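# Reseat two misplaced cartridges flat in the tray

## Task

In the partially filled tray, two cartridges are out of place: one is propped with one end resting on the rim of its pocket, and the other is lying on top of neighbouring cartridges. Get each of them lying flat inside a pocket of that same tray with its label facing upward, then open the grippers and release them.

## Robot and tools

Robot: two arms, left_arm and right_arm, each ending in a parallel gripper. Positions are reported in one world frame: origin on the table surface midway between the arms, +z up, +x pointing out across the table, and left_arm sitting toward +y. The arm names do not tell you which side of an image they appear on. Each gripper has its own axes: the fingers point along its +z, and they open and close along its y. The reported end_effector_position is the point between the finger pads, roughly 1 cm back from the tips. Reported hand positions get less accurate the farther the arm reaches.

Row layout (used by both motion tools): one flat list of 14 numbers covering both arms, each in [-1, 1], even when only one arm should move. The first 7 are left_arm: dx, dy, dz, rx, ry, rz, opening. The next 7 are right_arm in the same order. dx..rz are an offset, not a pose, expressed in that gripper's own axes; 1.0 equals 0.6 m of translation or 180 degrees of rotation, and rx, ry, rz form a single rotation vector. The opening is absolute, not an offset: +1 is fully open (0.094 m) and -1 is fully closed.

execute_actions(actions): actions is a list of up to 15 actions; each action is a table of up to 15 rows, one row per control step of 1/30 s. A table with fewer than 15 rows repeats its final row for the remaining steps. Every row in an action is an offset from the gripper's measured pose when that action began, not from the row before it. For a call's first action, that starting pose is the last pose a result in this scene reported. An empty list just returns the current state and images. Per step, the commanded pose is clipped to at most 70 mm and 16 degrees away from the measured pose, so large offsets can take several actions; after an action an arm only continues to its last clipped pose. Position is favoured over orientation when both cannot be met.

move(target, speed, blocking): target is one 14-number row as above, offsets measured from the pose in the latest result that showed one. Each gripper follows a straight path toward its target; both paths finish together, lasting 0.5 to 10 s (cut off at 10 s). Rotation takes the shorter direction. speed is the top path speed in m/s, 0.002 to 0.5, default 0.25; rotation is capped at twice that value in rad/s. Openings are sent at the start. Paths ignore obstacles and the other arm, grippers lag and may overshoot speed, and faster or deeper moves into contact press harder. blocking=false returns after 0.5 s while the arm keeps going; then only wait or stop are accepted until a result shows the move ended. The result adds a move: line with the ending (done, off_target, moving, held, fault), which limits acted (limits=paced: the pose sent was clipped; limits=held: a check blocked some steps, after which the arm may jump faster), and each gripper's distance from its target.

wait(seconds): 0 to 10; the arms keep their last command, a running move continues. stop(): brakes a running move; it needs some braking distance, the fingers keep moving. zoom_image(camera, region): camera is cam_low, cam_left_wrist or cam_right_wrist; region is [x0, y0, x1, y1] in pixels of that camera's latest image, top-left is (0, 0), at most 504 by 504. finished_scene(scene): pass the current scene's number once the cartridges are seated and released; it cannot be undone.

Results: a state line per arm with end_effector_position (m) and end_effector_quat_wxyz; Hand target lines giving where the controller is currently driving each gripper; grip_measured on the same scale as the commanded opening (the last Joint positions number is the opening in metres; each gripper may read about 1 mm off). Action calls also list step readings, with HELD marking steps where an arm's command was held back. A pose unreachable line means the clearance check altered or blocked that arm's command. FAULT lines report stops. Images come from cam_low (fixed), cam_left_wrist and cam_right_wrist, each 504x504, with calibration given as K and T_world_to_cam; a result lists cameras whose numbers changed.

Practical points: arms tend to settle a centimetre or more low and can sag further with zero offsets, so to hold an arm still, send the offset back to its wanted pose first, then zeros, raising the aim if it still sits low. To grasp, command an opening below grip_measured: about 0.03 below holds firmly. Expect occasional tugs on held parts or nudges to loose items. Holding loads heats motors: MOTOR HOT appears at 75 °C, 90 °C stops that arm for 10 s, 100 °C makes it drop. Joint ranges (rad): waist -2.618 to 3.054, shoulder 0.000 to 3.142, elbow 0.000 to 3.142, wrist pitch -1.571 to 1.571, wrist yaw -1.571 to 1.571, wrist roll -2.094 to 2.094. Avoid: anything leaving the table, the arms colliding or pressing on each other, dropping or slamming cartridges, and shoving hard against the tray or other parts.

Each tool is called after ">>>" as name(argument=value, ...), one argument or row to a line, values as JSON.

## Session

>>> execute_actions(
  actions=[],
)

Scene clock: 0.00 s.
left_arm: end_effector_position=(+0.4773, +0.2910, +0.2623) grip_measured=+1.000 end_effector_quat_wxyz=(+0.622, +0.176, +0.717, -0.260) | right_arm: end_effector_position=(+0.1958, -0.2166, +0.1322) grip_measured=+1.000 end_effector_quat_wxyz=(-0.151, +0.763, +0.629, +0.011)
Joint positions: left_arm=[ 0.347  1.596  0.983  0.442  1.01  -0.008  0.094] | right_arm=[-0.101  1.438  1.16  -1.504 -0.22   1.601  0.094]
Joint velocities: left_arm=[-0.007 -0.007 -0.007 -0.051 -0.007 -0.007  0.   ] | right_arm=[-0.002  0.002  0.007 -0.037  0.007 -0.022  0.   ]
Motor temperatures (°C, as the motors report them): left_arm=[22 21 19 21 19 22] | right_arm=[22 19 20 19 19 21]
Hand target (left_arm): +0.477, +0.290, +0.266; +0.624, +0.179, +0.716, -0.259
Hand target (right_arm): +0.196, -0.217, +0.136; -0.147, +0.764, +0.628, +0.013

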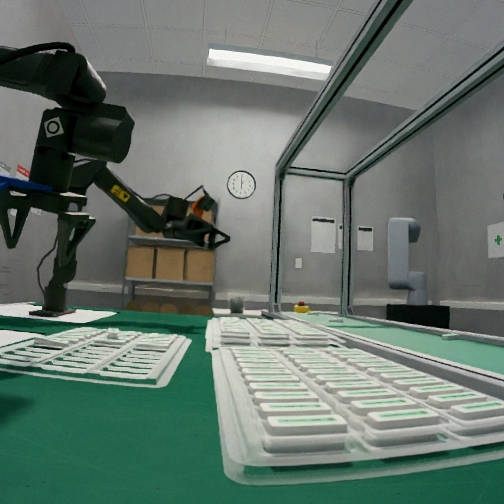

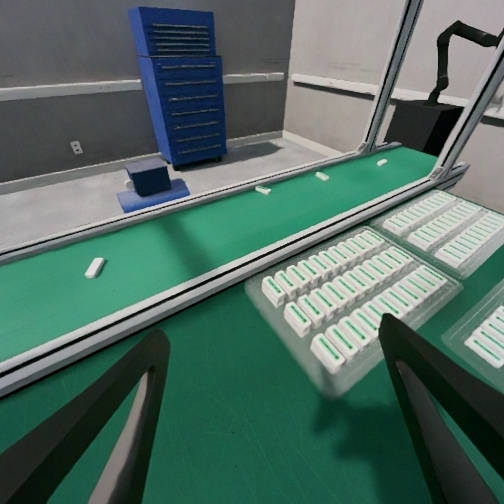

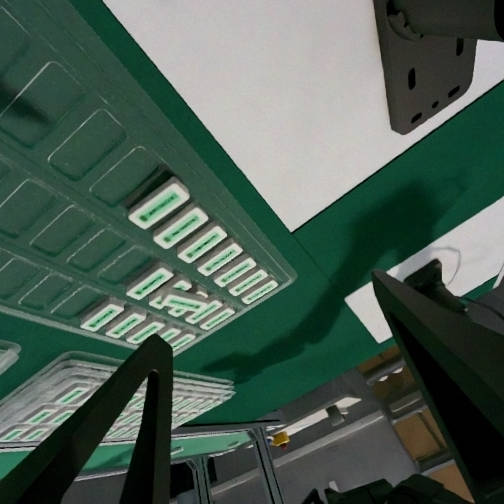

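>>> zoom_image(
  camera="cam_right_wrist",
  region=[60,150,310,400],
)

>>> zoom_image(
  camera="cam_low",
  region=[0,300,200,400],
)

Region (60, 150, 310, 400) of cam_right_wrist's 504x504 image, scaled by 2.016, with more detail than that image has.

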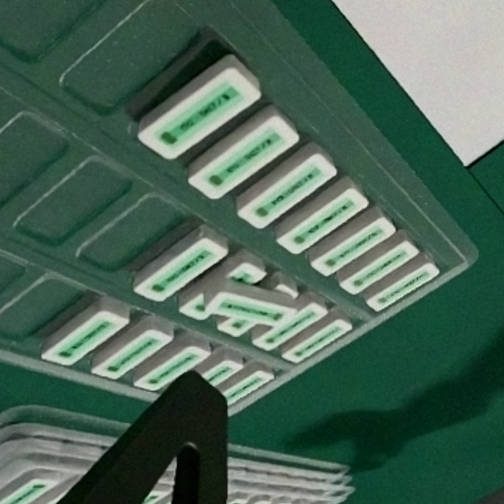

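Region (0, 300, 200, 400) of cam_low's 504x504 image, scaled by 2.520, with more detail than that image has.

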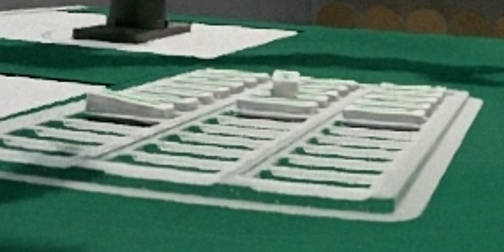

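>>> move(
  target=[0,0,0,0,0,0,1,0.125,0.1477,0.067,-0.0634,-0.0734,-0.0605,0.2],
)

>>> zoom_image(
  camera="cam_low",
  region=[0,240,200,400],
)

Scene clock: 29.30 s.
left_arm: end_effector_position=(+0.4773, +0.2910, +0.2623) grip_measured=+1.000 end_effector_quat_wxyz=(+0.622, +0.176, +0.717, -0.260) | right_arm: end_effector_position=(+0.2774, -0.1518, +0.0820) grip_measured=+0.203 end_effector_quat_wxyz=(-0.018, +0.706, +0.708, -0.016)
Joint positions: left_arm=[ 0.347  1.596  0.983  0.442  1.01  -0.008  0.094] | right_arm=[ 0.306  1.672  1.228 -1.172 -0.016  1.836  0.057]
Joint velocities: left_arm=[-0.017  0.012  0.002 -0.007 -0.037 -0.037  0.   ] | right_arm=[ 0.002 -0.012 -0.007 -0.051 -0.007  0.022  0.001]
Motor temperatures (°C, as the motors report them): left_arm=[22 23 21 24 19 22] | right_arm=[22 20 21 19 19 21]
Hand target (left_arm): +0.477, +0.291, +0.262; +0.622, +0.176, +0.717, -0.260
Hand target (right_arm): +0.290, -0.151, +0.091; +0.002, +0.708, +0.706, -0.001
Off the commanded pose (left_arm): 0.000 m, 0 deg.
Off the commanded pose (right_arm): 0.015 m, 3 deg.
move: off_target (right_arm)
camera_calibration (this result's frames):
cam_right_wrist: T_world_to_cam=[[-0.920646, 0.384678, 0.066591, 0.315549], [0.345553, 0.723572, 0.597526, 0.000279437], [0.181672, 0.57312, -0.79908, 0.199648], [0, 0, 0, 1]] pos_world=[0.254142, -0.236009, 0.138355]

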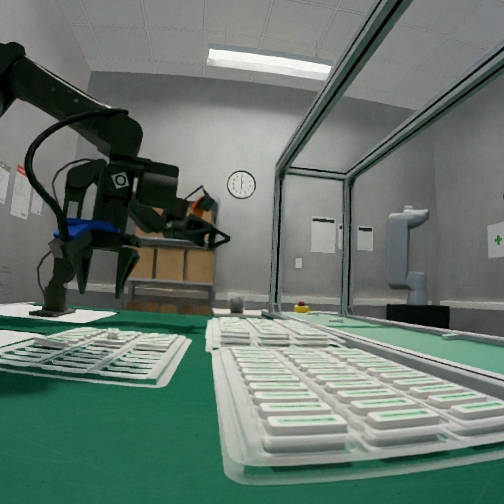

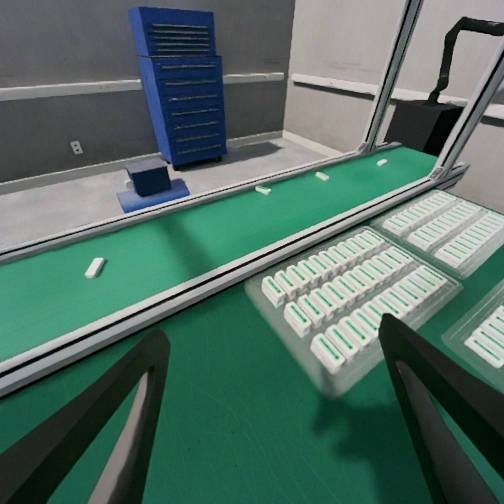

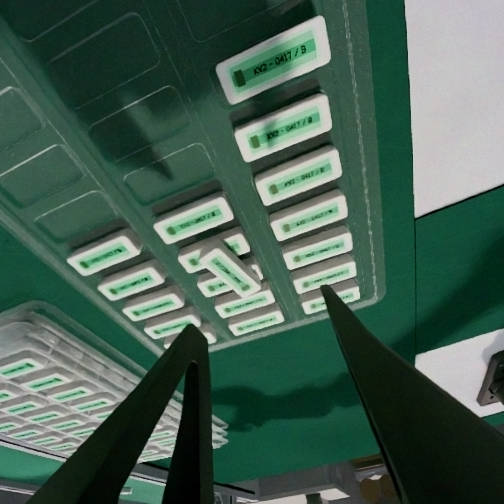

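Region (0, 240, 200, 400) of cam_low's 504x504 image, scaled by 2.520, with more detail than that image has; it fills the top 403 rows of this view, and the rest is white.

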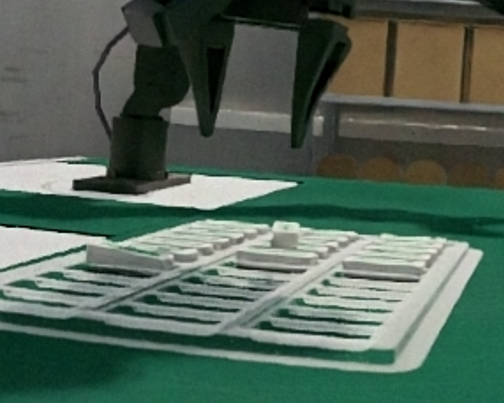

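>>> move(
  target=[0,0,0,0,0,0,1,0.02,0.05,0.05,-0.015,0,-0.067,-0.2],
  speed=0.1,
)

>>> zoom_image(
  camera="cam_low",
  region=[50,280,170,370],
)

Scene clock: 48.57 s.
left_arm: end_effector_position=(+0.4773, +0.2910, +0.2623) grip_measured=+1.000 end_effector_quat_wxyz=(+0.622, +0.176, +0.717, -0.260) | right_arm: end_effector_position=(+0.3065, -0.1410, +0.0530) grip_measured=-0.197 end_effector_quat_wxyz=(-0.006, +0.635, +0.773, +0.003)
Joint positions: left_arm=[ 0.347  1.596  0.983  0.442  1.01  -0.008  0.094] | right_arm=[ 0.316  1.773  1.228 -1.027 -0.014  1.653  0.038]
Joint velocities: left_arm=[ 0.007 -0.007 -0.027  0.007 -0.022  0.022  0.   ] | right_arm=[-0.007 -0.007 -0.002 -0.007 -0.022  0.022 -0.001]
Motor temperatures (°C, as the motors report them): left_arm=[22 23 21 25 19 22] | right_arm=[22 21 22 20 19 21]
Hand target (left_arm): +0.477, +0.291, +0.262; +0.622, +0.176, +0.717, -0.260
Hand target (right_arm): +0.306, -0.140, +0.051; -0.003, +0.628, +0.778, +0.003
Off the commanded pose (left_arm): 0.000 m, 0 deg.
Off the commanded pose (right_arm): 0.003 m, 1 deg.
move: done
camera_calibration (this result's frames):
cam_right_wrist: T_world_to_cam=[[-0.979305, 0.200365, 0.0285683, 0.334062], [0.174553, 0.764702, 0.620292, 0.0567022], [0.102439, 0.612442, -0.78385, 0.19401], [0, 0, 0, 1]] pos_world=[0.297377, -0.229115, 0.10736]

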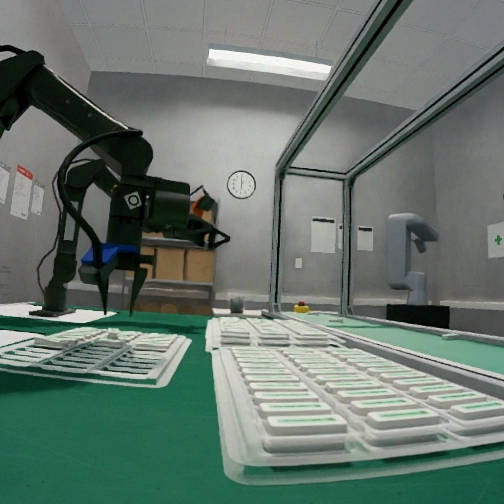

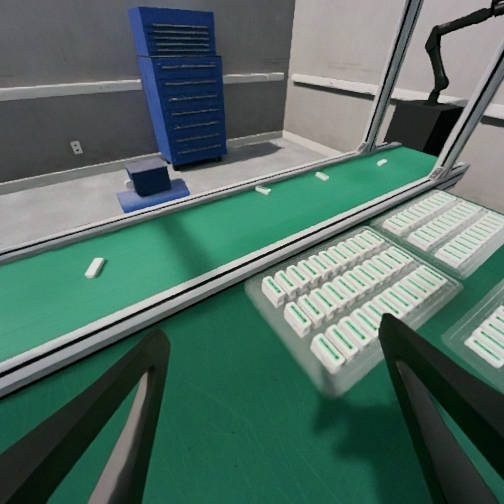

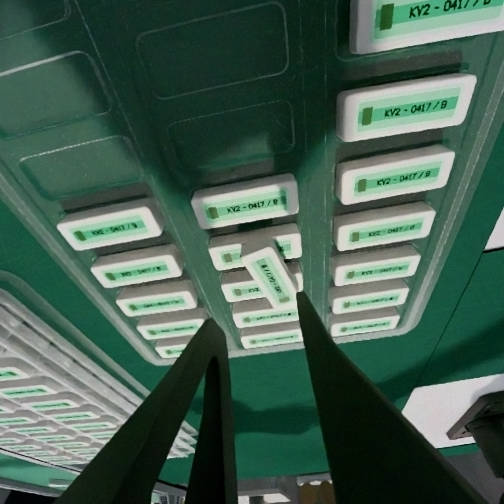

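Region (50, 280, 170, 370) of cam_low's 504x504 image, scaled by 4.200, with more detail than that image has; it fills the top 378 rows of this view, and the rest is white.

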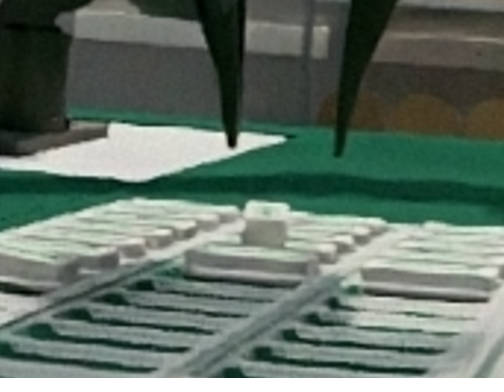

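>>> move(
  target=[0,0,0,0,0,0,1,0.005,-0.009,0.041,0,0,0,-0.2],
  speed=0.05,
)

>>> zoom_image(
  camera="cam_low",
  region=[50,280,170,370],
)

Scene clock: 56.97 s.
left_arm: end_effector_position=(+0.4773, +0.2910, +0.2623) grip_measured=+1.000 end_effector_quat_wxyz=(+0.622, +0.176, +0.717, -0.260) | right_arm: end_effector_position=(+0.3018, -0.1406, +0.0309) grip_measured=-0.197 end_effector_quat_wxyz=(-0.006, +0.634, +0.773, +0.003)
Joint positions: left_arm=[ 0.347  1.596  0.983  0.442  1.01  -0.008  0.094] | right_arm=[ 0.322  1.788  1.152 -0.938 -0.014  1.658  0.038]
Joint velocities: left_arm=[ 0.017 -0.017 -0.002 -0.051 -0.066  0.022  0.   ] | right_arm=[-0.012  0.007 -0.002  0.051 -0.022  0.022  0.001]
Motor temperatures (°C, as the motors report them): left_arm=[22 23 22 26 19 22] | right_arm=[22 21 22 20 19 21]
Hand target (left_arm): +0.477, +0.291, +0.262; +0.622, +0.176, +0.717, -0.260
Hand target (right_arm): +0.300, -0.139, +0.029; -0.006, +0.634, +0.773, +0.004
Off the commanded pose (left_arm): 0.000 m, 0 deg.
Off the commanded pose (right_arm): 0.003 m, 0 deg.
move: done
camera_calibration (this result's frames):
cam_right_wrist: T_world_to_cam=[[-0.979347, 0.200001, 0.029639, 0.329912], [0.174982, 0.764983, 0.619825, 0.0708829], [0.101292, 0.61221, -0.78418, 0.177276], [0, 0, 0, 1]] pos_world=[0.292738, -0.228737, 0.0853033]

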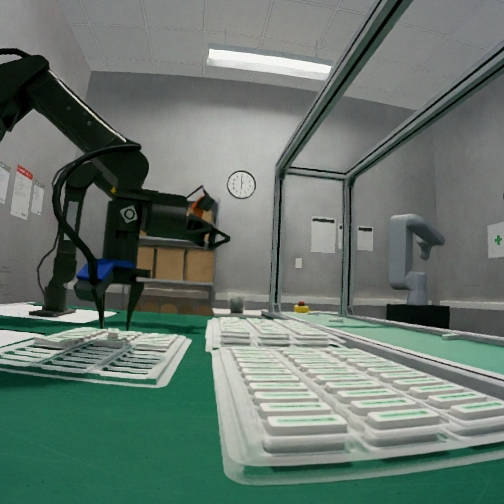

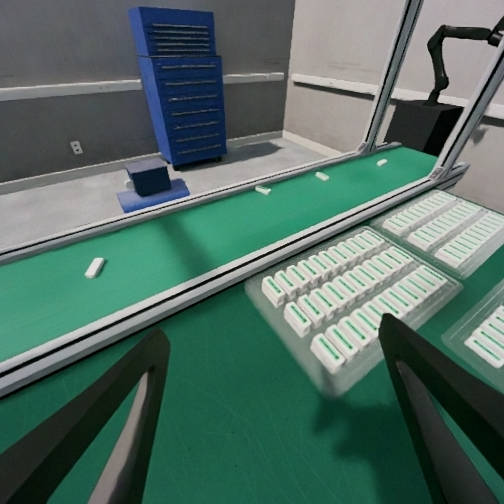

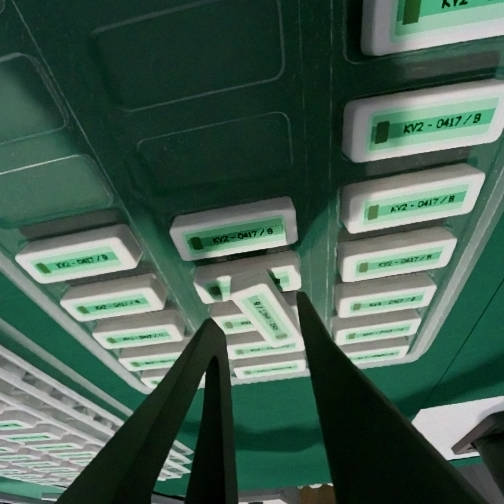

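Region (50, 280, 170, 370) of cam_low's 504x504 image, scaled by 4.200, with more detail than that image has; it fills the top 378 rows of this view, and the rest is white.

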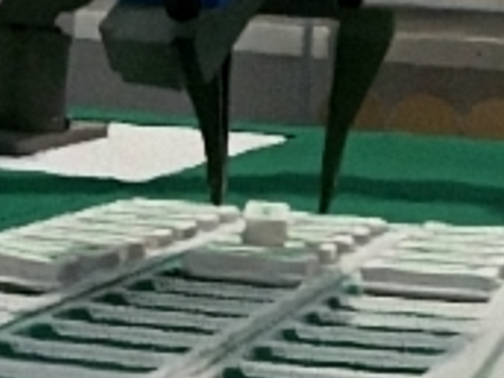

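>>> move(
  target=[0,0,0,0,0,0,1,0.007,-0.004,0.015,0,0,0,-0.2],
  speed=0.02,
)

>>> move(
  target=[0,0,0,0,0,0,1,0,0,0,0,0,0,-0.62],
)

>>> zoom_image(
  camera="cam_low",
  region=[50,280,170,370],
)

Scene clock: 62.67 s.
left_arm: end_effector_position=(+0.4773, +0.2910, +0.2623) grip_measured=+1.000 end_effector_quat_wxyz=(+0.622, +0.176, +0.717, -0.260) | right_arm: end_effector_position=(+0.3005, -0.1385, +0.0250) grip_measured=-0.197 end_effector_quat_wxyz=(-0.006, +0.634, +0.773, +0.003)
Joint positions: left_arm=[ 0.347  1.596  0.983  0.442  1.01  -0.008  0.094] | right_arm=[ 0.329  1.794  1.134 -0.913 -0.014  1.666  0.038]
Joint velocities: left_arm=[-0.002  0.002 -0.017 -0.037 -0.007 -0.051  0.   ] | right_arm=[ 0.002  0.007 -0.022 -0.037 -0.037 -0.037 -0.001]
Motor temperatures (°C, as the motors report them): left_arm=[22 23 22 26 19 22] | right_arm=[22 21 21 20 19 21]
Hand target (left_arm): +0.477, +0.291, +0.262; +0.622, +0.176, +0.717, -0.260
Hand target (right_arm): +0.298, -0.137, +0.022; -0.007, +0.634, +0.773, +0.003
Off the commanded pose (left_arm): 0.000 m, 0 deg.
Off the commanded pose (right_arm): 0.004 m, 0 deg.
move: done
camera_calibration (this result's frames):
cam_right_wrist: T_world_to_cam=[[-0.979442, 0.199622, 0.0290485, 0.328386], [0.174294, 0.764942, 0.620068, 0.0733926], [0.101559, 0.612384, -0.78401, 0.171442], [0, 0, 0, 1]] pos_world=[0.291431, -0.226682, 0.0793645]

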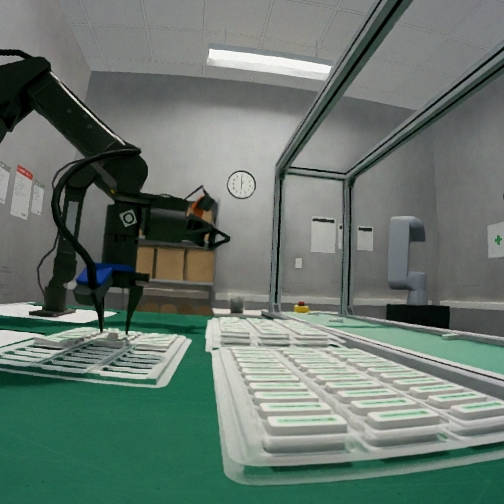

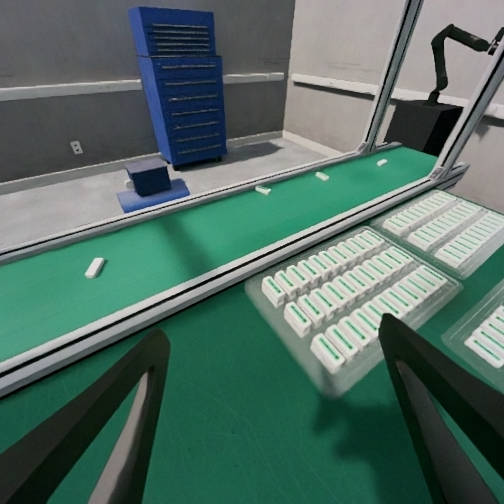

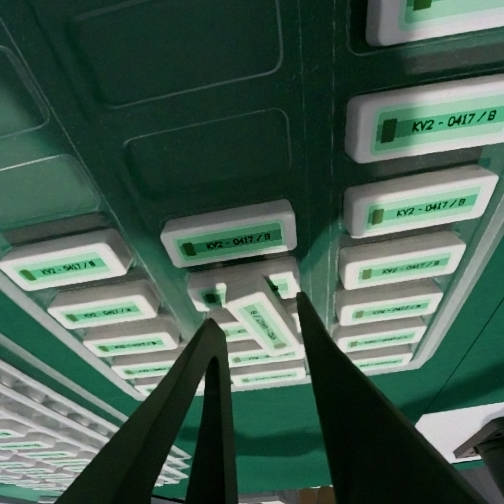

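Scene clock: 63.17 s.
left_arm: end_effector_position=(+0.4773, +0.2910, +0.2623) grip_measured=+1.000 end_effector_quat_wxyz=(+0.622, +0.176, +0.717, -0.260) | right_arm: end_effector_position=(+0.3005, -0.1385, +0.0250) grip_measured=-0.617 end_effector_quat_wxyz=(-0.006, +0.634, +0.773, +0.003)
Joint positions: left_arm=[ 0.347  1.596  0.983  0.442  1.01  -0.008  0.094] | right_arm=[ 0.329  1.794  1.134 -0.913 -0.014  1.666  0.018]
Joint velocities: left_arm=[ 0.017 -0.012  0.002  0.022  0.037 -0.081  0.   ] | right_arm=[-0.012 -0.022  0.002 -0.007 -0.037 -0.066  0.   ]
Motor temperatures (°C, as the motors report them): left_arm=[22 23 22 26 19 22] | right_arm=[22 21 21 20 19 21]
Hand target (left_arm): +0.477, +0.291, +0.262; +0.622, +0.176, +0.717, -0.260
Hand target (right_arm): +0.300, -0.139, +0.025; -0.006, +0.634, +0.773, +0.003
Off the commanded pose (left_arm): 0.000 m, 0 deg.
Off the commanded pose (right_arm): 0.000 m, 0 deg.
move: done
camera_calibration (this result's frames):
cam_right_wrist: T_world_to_cam=[[-0.979442, 0.199622, 0.0290485, 0.328386], [0.174294, 0.764942, 0.620068, 0.0733926], [0.101559, 0.612384, -0.78401, 0.171442], [0, 0, 0, 1]] pos_world=[0.291431, -0.226682, 0.0793645]

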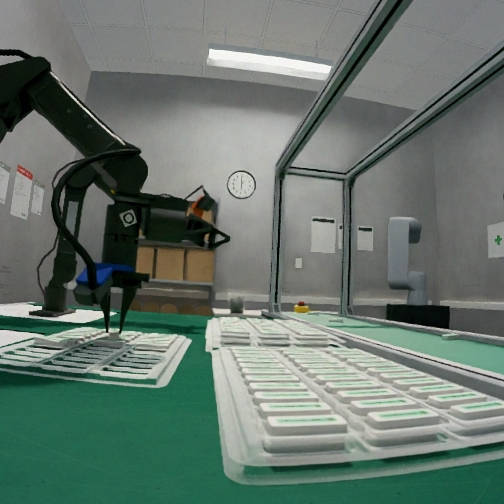

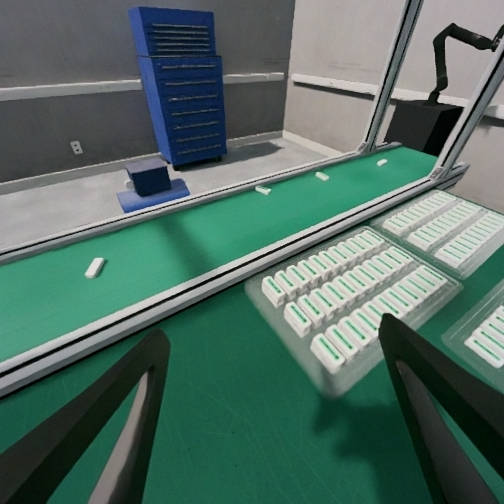

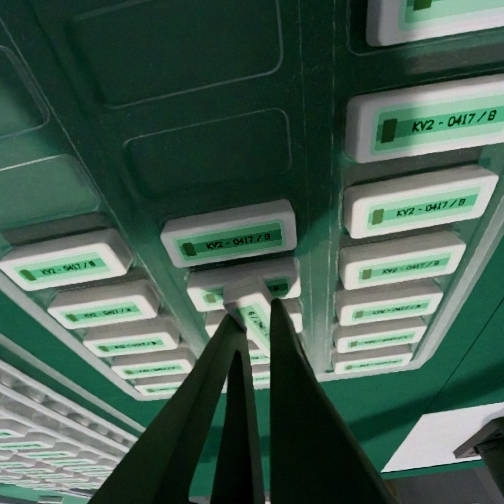

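Region (50, 280, 170, 370) of cam_low's 504x504 image, scaled by 4.200, with more detail than that image has; it fills the top 378 rows of this view, and the rest is white.

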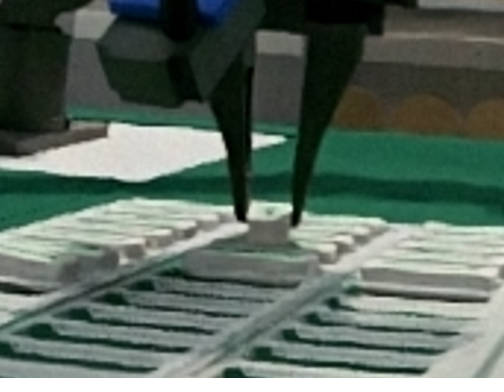

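>>> move(
  target=[0,0,0,0,0,0,1,0,0,0,0,0,0,-0.67],
)

>>> move(
  target=[0,0,0,0,0,0,1,0,0,-0.04,0,0,0,-0.67],
  speed=0.05,
)

Scene clock: 71.67 s.
left_arm: end_effector_position=(+0.4773, +0.2910, +0.2623) grip_measured=+1.000 end_effector_quat_wxyz=(+0.622, +0.176, +0.717, -0.260) | right_arm: end_effector_position=(+0.3005, -0.1385, +0.0250) grip_measured=-0.658 end_effector_quat_wxyz=(-0.006, +0.634, +0.773, +0.003)
Joint positions: left_arm=[ 0.347  1.596  0.983  0.442  1.01  -0.008  0.094] | right_arm=[ 0.329  1.794  1.134 -0.913 -0.014  1.666  0.016]
Joint velocities: left_arm=[-0.007 -0.017  0.002 -0.007 -0.11   0.022  0.   ] | right_arm=[ 0.002  0.002 -0.007 -0.037 -0.037 -0.037  0.   ]
Motor temperatures (°C, as the motors report them): left_arm=[22 24 22 26 19 22] | right_arm=[22 21 21 20 19 21]
Hand target (left_arm): +0.477, +0.291, +0.262; +0.622, +0.176, +0.717, -0.260
Hand target (right_arm): +0.300, -0.139, +0.025; -0.006, +0.634, +0.773, +0.003
Off the commanded pose (left_arm): 0.000 m, 0 deg.
Off the commanded pose (right_arm): 0.000 m, 0 deg.
move: done
camera_calibration (this result's frames):
cam_right_wrist: T_world_to_cam=[[-0.979442, 0.199622, 0.0290485, 0.328386], [0.174294, 0.764942, 0.620068, 0.0733926], [0.101559, 0.612384, -0.78401, 0.171442], [0, 0, 0, 1]] pos_world=[0.291431, -0.226682, 0.0793645]

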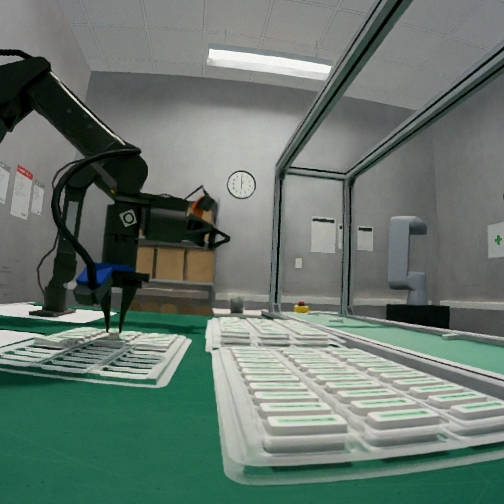

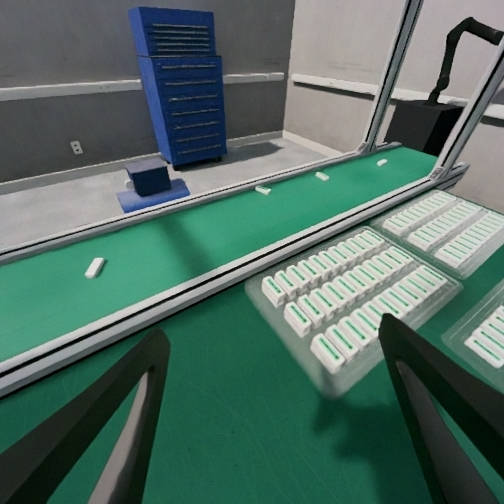

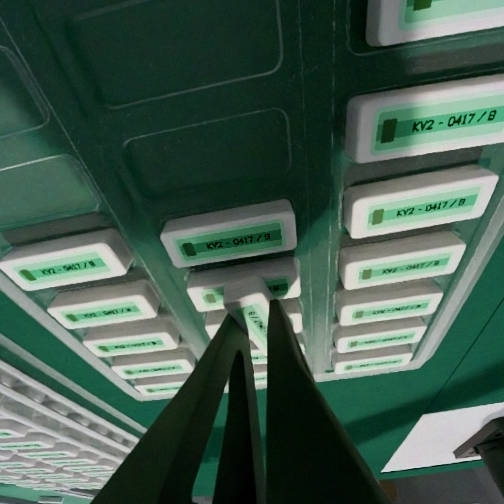

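Scene clock: 72.50 s.
left_arm: end_effector_position=(+0.4773, +0.2910, +0.2623) grip_measured=+1.000 end_effector_quat_wxyz=(+0.622, +0.176, +0.717, -0.260) | right_arm: end_effector_position=(+0.2955, -0.1400, +0.0347) grip_measured=-0.658 end_effector_quat_wxyz=(-0.013, +0.634, +0.773, -0.007)
Joint positions: left_arm=[ 0.347  1.596  0.983  0.442  1.01  -0.008  0.094] | right_arm=[ 0.329  1.782  1.162 -0.976 -0.014  1.666  0.016]
Joint velocities: left_arm=[ 0.007 -0.007  0.002  0.007 -0.051 -0.051  0.   ] | right_arm=[-0.007 -0.002 -0.007 -0.022 -0.022 -0.037 -0.   ]
Motor temperatures (°C, as the motors report them): left_arm=[22 24 22 26 19 22] | right_arm=[22 21 22 20 19 21]
Hand target (left_arm): +0.477, +0.291, +0.262; +0.622, +0.176, +0.717, -0.260
Hand target (right_arm): +0.301, -0.139, +0.049; -0.006, +0.634, +0.773, +0.003
Off the commanded pose (left_arm): 0.000 m, 0 deg.
Off the commanded pose (right_arm): 0.015 m, 1 deg.
move: off_target (right_arm)
camera_calibration (this result's frames):
cam_right_wrist: T_world_to_cam=[[-0.978512, 0.199901, 0.0505439, 0.32254], [0.188684, 0.769256, 0.610446, 0.0660245], [0.0831475, 0.606865, -0.790444, 0.18542], [0, 0, 0, 1]] pos_world=[0.287734, -0.227791, 0.0899571]

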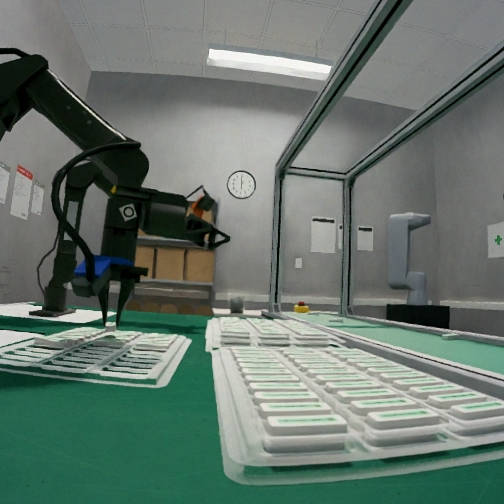

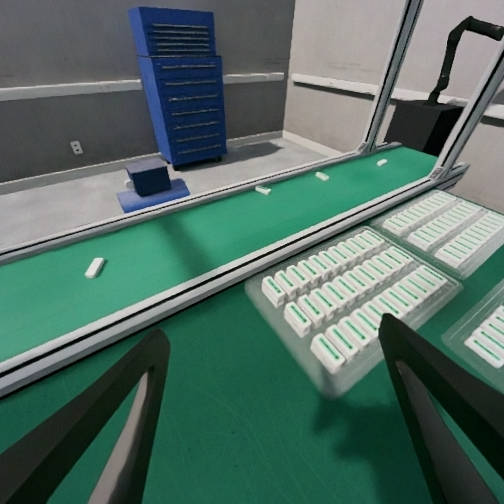

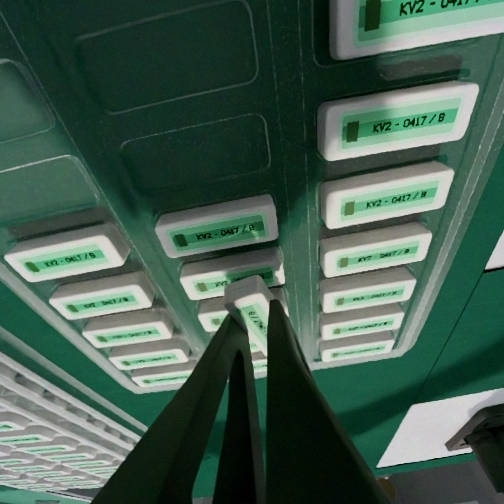

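>>> move(
  target=[0,0,0,0,0,0,1,-0.160,-0.005,-0.025,0,0,-0.437,-0.69],
)

>>> zoom_image(
  camera="cam_low",
  region=[30,290,150,380],
)

Scene clock: 80.23 s.
left_arm: end_effector_position=(+0.4773, +0.2910, +0.2623) grip_measured=+1.000 end_effector_quat_wxyz=(+0.622, +0.176, +0.717, -0.260) | right_arm: end_effector_position=(+0.2984, -0.2307, +0.0353) grip_measured=-0.673 end_effector_quat_wxyz=(-0.035, +0.002, +0.999, +0.007)
Joint positions: left_arm=[ 0.347  1.596  0.983  0.442  1.01  -0.008  0.094] | right_arm=[ 0.025  1.782  1.162 -1.02  -0.014 -0.01   0.015]
Joint velocities: left_arm=[ 0.002 -0.012 -0.002 -0.022  0.007  0.066  0.   ] | right_arm=[ 0.002 -0.007  0.012 -0.037 -0.022 -0.022  0.001]
Motor temperatures (°C, as the motors report them): left_arm=[22 24 22 26 19 22] | right_arm=[22 22 22 20 19 21]
Hand target (left_arm): +0.477, +0.291, +0.262; +0.622, +0.176, +0.717, -0.260
Hand target (right_arm): +0.310, -0.234, +0.048; -0.015, +0.001, +1.000, +0.004
Off the commanded pose (left_arm): 0.000 m, 0 deg.
Off the commanded pose (right_arm): 0.019 m, 2 deg.
move: off_target (right_arm)
camera_calibration (this result's frames):
cam_right_wrist: T_world_to_cam=[[-0.389229, -0.9205, 0.0343556, -0.0902608], [-0.678856, 0.311861, 0.664753, 0.286319], [-0.622619, 0.235418, -0.746273, 0.363957], [0, 0, 0, 1]] pos_world=[0.385844, -0.258059, 0.0843812]

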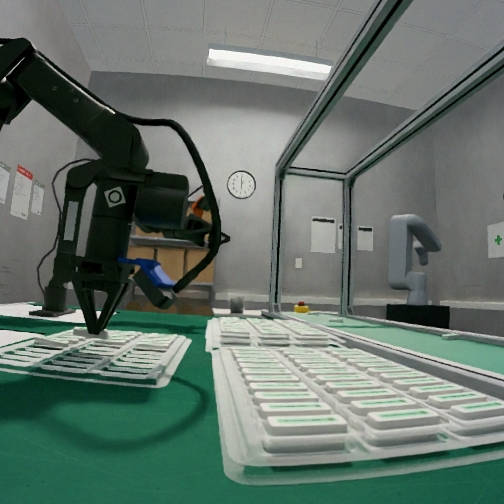

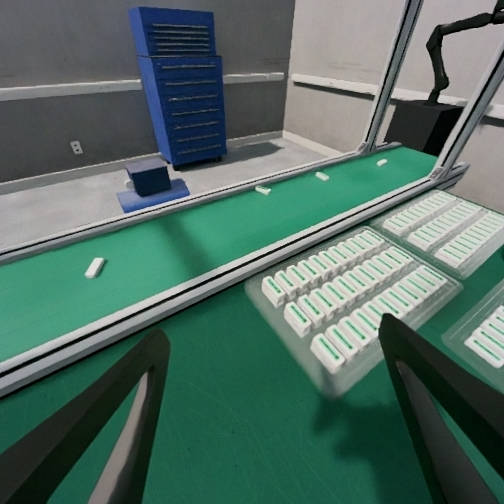

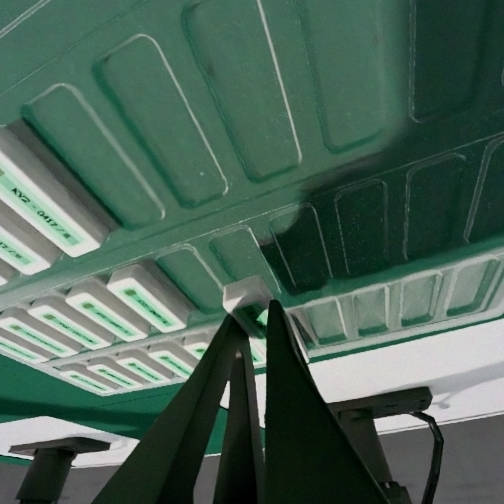

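Region (30, 290, 150, 380) of cam_low's 504x504 image, scaled by 4.200, with more detail than that image has; it fills the top 378 rows of this view, and the rest is white.

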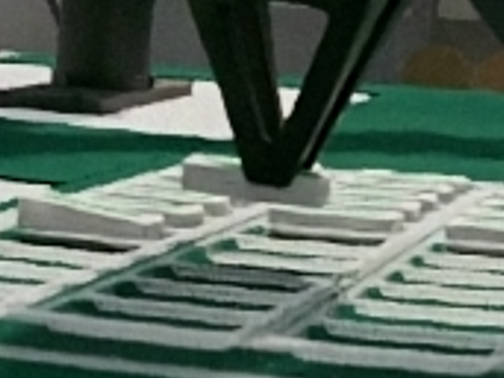

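>>> move(
  target=[0,0,0,0,0,0,1,-0.023,0,0.017,0,-0.022,0,-0.69],
  speed=0.04,
)

>>> zoom_image(
  camera="cam_low",
  region=[30,290,150,380],
)

>>> zoom_image(
  camera="cam_right_wrist",
  region=[130,200,370,400],
)

Scene clock: 87.93 s.
left_arm: end_effector_position=(+0.4773, +0.2910, +0.2623) grip_measured=+1.000 end_effector_quat_wxyz=(+0.622, +0.176, +0.717, -0.260) | right_arm: end_effector_position=(+0.3094, -0.2308, +0.0271) grip_measured=-0.673 end_effector_quat_wxyz=(-0.006, +0.001, +1.000, +0.007)
Joint positions: left_arm=[ 0.347  1.596  0.983  0.442  1.01  -0.008  0.094] | right_arm=[ 0.025  1.782  1.129 -0.93  -0.014 -0.012  0.015]
Joint velocities: left_arm=[-0.002 -0.007 -0.007 -0.051 -0.066  0.037  0.   ] | right_arm=[ 0.007 -0.007  0.012 -0.051  0.007  0.007  0.001]
Motor temperatures (°C, as the motors report them): left_arm=[22 24 22 27 19 22] | right_arm=[22 22 22 20 19 21]
Hand target (left_arm): +0.477, +0.291, +0.262; +0.622, +0.176, +0.717, -0.260
Hand target (right_arm): +0.311, -0.231, +0.024; -0.001, +0.003, +1.000, +0.007
Off the commanded pose (left_arm): 0.000 m, 0 deg.
Off the commanded pose (right_arm): 0.004 m, 1 deg.
move: done
camera_calibration (this result's frames):
cam_right_wrist: T_world_to_cam=[[-0.388469, -0.921374, 0.0126959, -0.0856632], [-0.716486, 0.310691, 0.624595, 0.311741], [-0.57943, 0.233539, -0.780846, 0.351935], [0, 0, 0, 1]] pos_world=[0.394003, -0.257974, 0.0811828]

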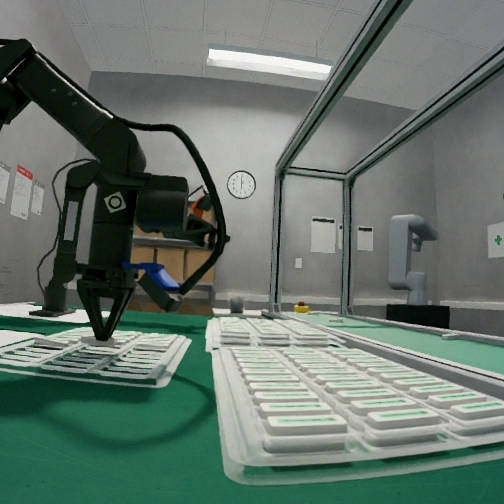

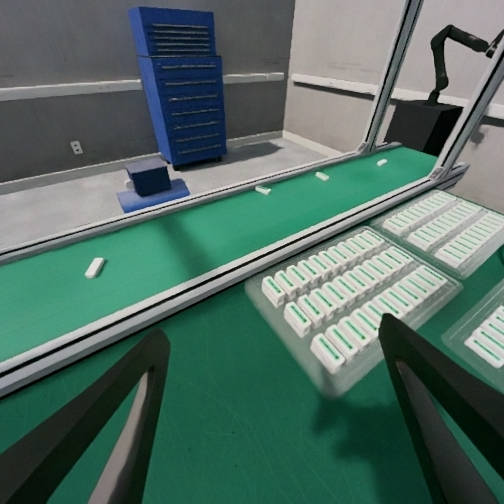

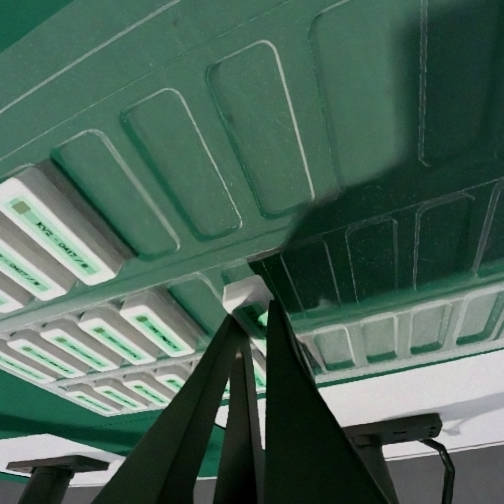

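Region (30, 290, 150, 380) of cam_low's 504x504 image, scaled by 4.200, with more detail than that image has; it fills the top 378 rows of this view, and the rest is white.

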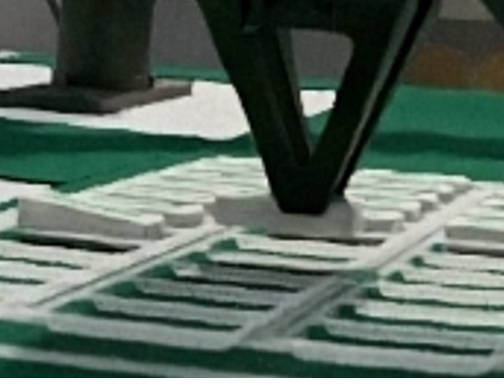

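Region (130, 200, 370, 400) of cam_right_wrist's 504x504 image, scaled by 2.100, with more detail than that image has.

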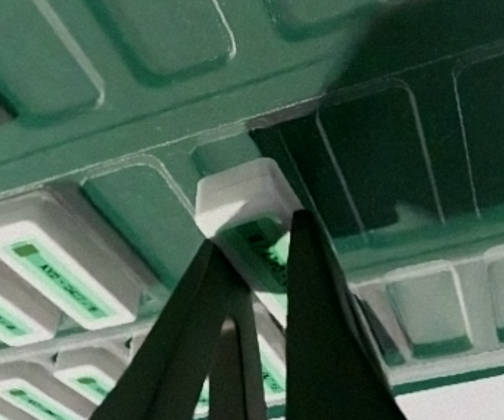

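Looks aligned. Lower some.

>>> move(
  target=[0,0,0,0,0,0,1,-0.002,0,0.013,0,0,0,-0.69],
  speed=0.015,
)

>>> zoom_image(
  camera="cam_low",
  region=[30,290,150,380],
)

>>> zoom_image(
  camera="cam_right_wrist",
  region=[130,200,370,400],
)

Scene clock: 96.77 s.
left_arm: end_effector_position=(+0.4773, +0.2910, +0.2623) grip_measured=+1.000 end_effector_quat_wxyz=(+0.622, +0.176, +0.717, -0.260) | right_arm: end_effector_position=(+0.3094, -0.2308, +0.0223) grip_measured=-0.673 end_effector_quat_wxyz=(-0.012, +0.001, +1.000, +0.007)
Joint positions: left_arm=[ 0.347  1.596  0.983  0.442  1.01  -0.008  0.094] | right_arm=[ 0.025  1.799  1.129 -0.924 -0.014 -0.012  0.015]
Joint velocities: left_arm=[-0.017 -0.012 -0.007 -0.007  0.007  0.007  0.   ] | right_arm=[ 0.007  0.002 -0.002 -0.022  0.007  0.037  0.   ]
Motor temperatures (°C, as the motors report them): left_arm=[22 24 22 27 19 22] | right_arm=[22 22 22 20 19 21]
Hand target (left_arm): +0.477, +0.291, +0.262; +0.622, +0.176, +0.717, -0.260
Hand target (right_arm): +0.310, -0.231, +0.019; -0.007, +0.001, +1.000, +0.007
Off the commanded pose (left_arm): 0.000 m, 0 deg.
Off the commanded pose (right_arm): 0.003 m, 1 deg.
move: done
camera_calibration (this result's frames):
cam_right_wrist: T_world_to_cam=[[-0.388312, -0.921376, 0.0167144, -0.0857646], [-0.709774, 0.310602, 0.632255, 0.312414], [-0.587737, 0.233649, -0.77458, 0.350622], [0, 0, 0, 1]] pos_world=[0.394514, -0.257981, 0.0754927]

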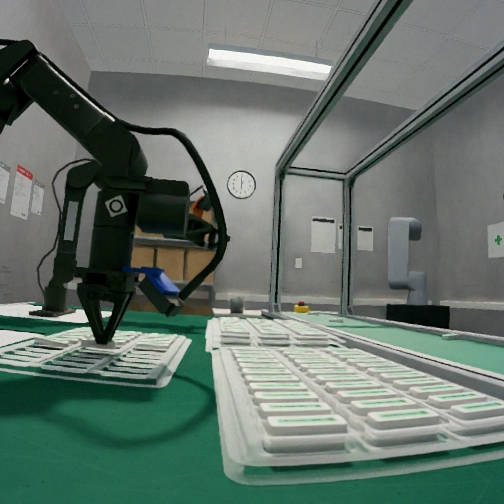

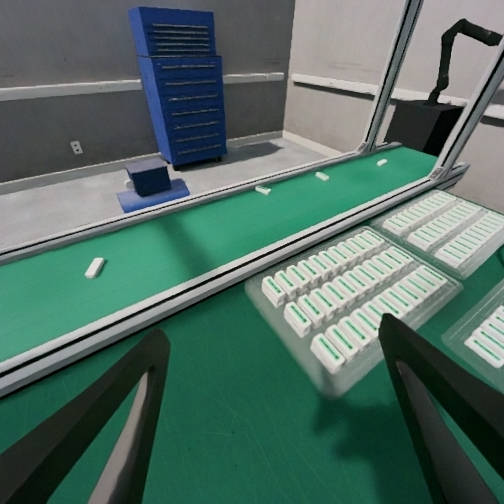

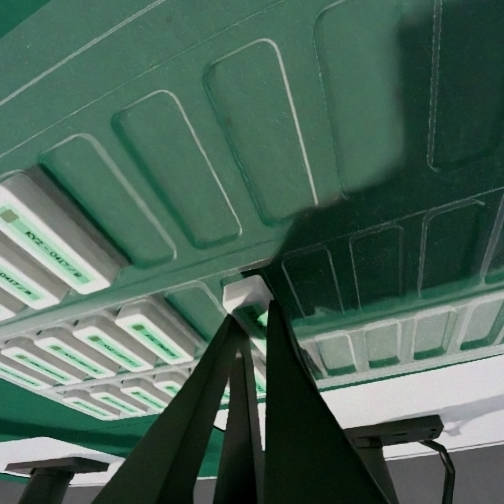

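Region (30, 290, 150, 380) of cam_low's 504x504 image, scaled by 4.200, with more detail than that image has; it fills the top 378 rows of this view, and the rest is white.

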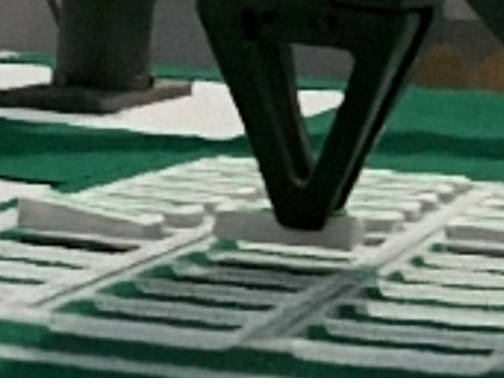

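Region (130, 200, 370, 400) of cam_right_wrist's 504x504 image, scaled by 2.100, with more detail than that image has.

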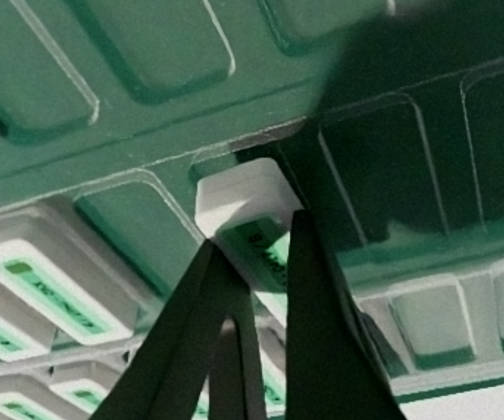

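>>> move(
  target=[0,0,0,0,0,0,1,-0.001,0,0.014,0,-0.008,0,-0.69],
  speed=0.015,
)

>>> zoom_image(
  camera="cam_low",
  region=[30,290,150,380],
)

>>> zoom_image(
  camera="cam_right_wrist",
  region=[130,200,370,400],
)

Scene clock: 103.33 s.
left_arm: end_effector_position=(+0.4773, +0.2910, +0.2623) grip_measured=+1.000 end_effector_quat_wxyz=(+0.622, +0.176, +0.717, -0.260) | right_arm: end_effector_position=(+0.3071, -0.2294, +0.0151) grip_measured=-0.673 end_effector_quat_wxyz=(-0.009, +0.001, +1.000, +0.011)
Joint positions: left_arm=[ 0.347  1.596  0.983  0.442  1.01  -0.008  0.094] | right_arm=[ 0.025  1.799  1.098 -0.888 -0.022 -0.012  0.015]
Joint velocities: left_arm=[-0.012 -0.007 -0.012  0.037  0.051 -0.007  0.   ] | right_arm=[ 0.002 -0.007 -0.002  0.007 -0.022  0.051 -0.   ]
Motor temperatures (°C, as the motors report them): left_arm=[22 24 22 27 19 22] | right_arm=[22 22 22 20 19 21]
Hand target (left_arm): +0.477, +0.291, +0.262; +0.622, +0.176, +0.717, -0.260
Hand target (right_arm): +0.310, -0.231, +0.014; +0.001, +0.001, +1.000, +0.007
Off the commanded pose (left_arm): 0.000 m, 0 deg.
Off the commanded pose (right_arm): 0.003 m, 1 deg.
move: done
camera_calibration (this result's frames):
cam_right_wrist: T_world_to_cam=[[-0.388525, -0.921407, 0.00757206, -0.084991], [-0.712681, 0.305701, 0.631374, 0.314678], [-0.584067, 0.239908, -0.775442, 0.34368], [0, 0, 0, 1]] pos_world=[0.391976, -0.25696, 0.0684676]

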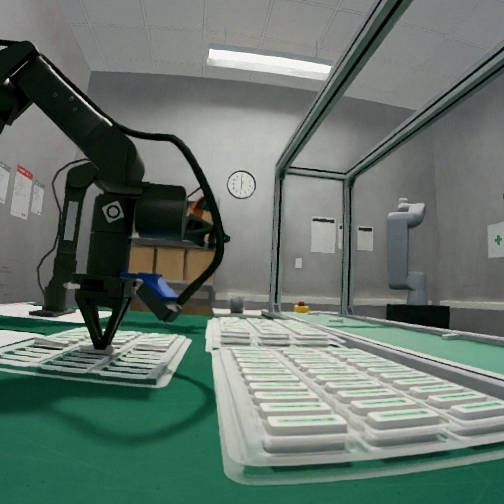

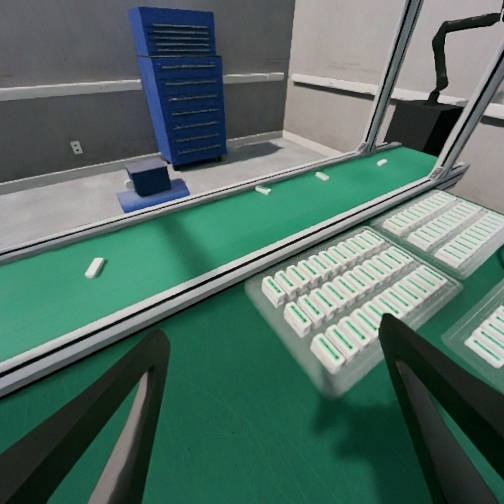

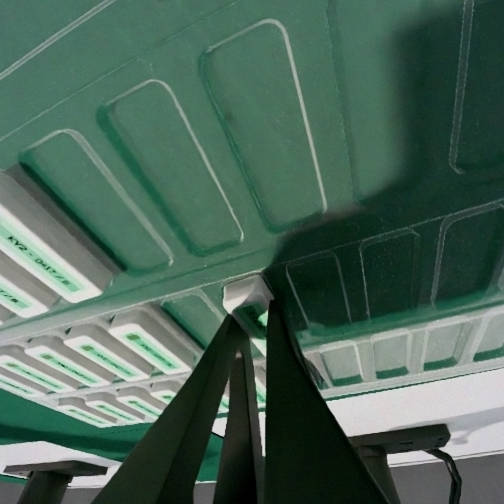

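Region (30, 290, 150, 380) of cam_low's 504x504 image, scaled by 4.200, with more detail than that image has; it fills the top 378 rows of this view, and the rest is white.

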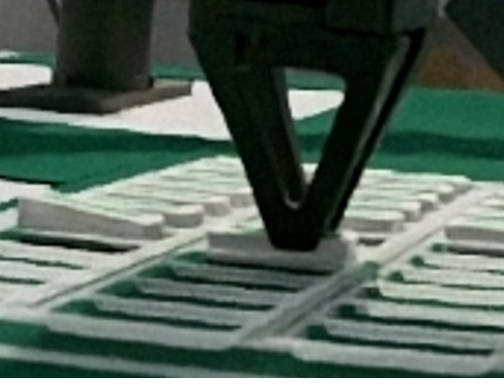

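Region (130, 200, 370, 400) of cam_right_wrist's 504x504 image, scaled by 2.100, with more detail than that image has.

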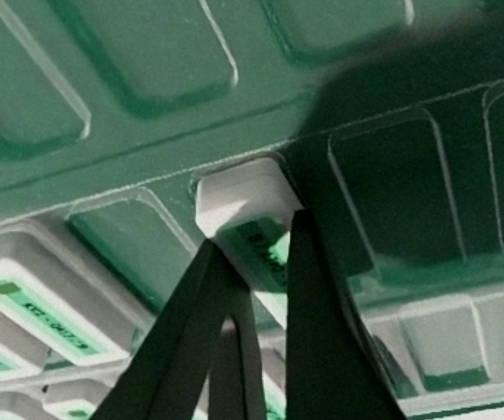

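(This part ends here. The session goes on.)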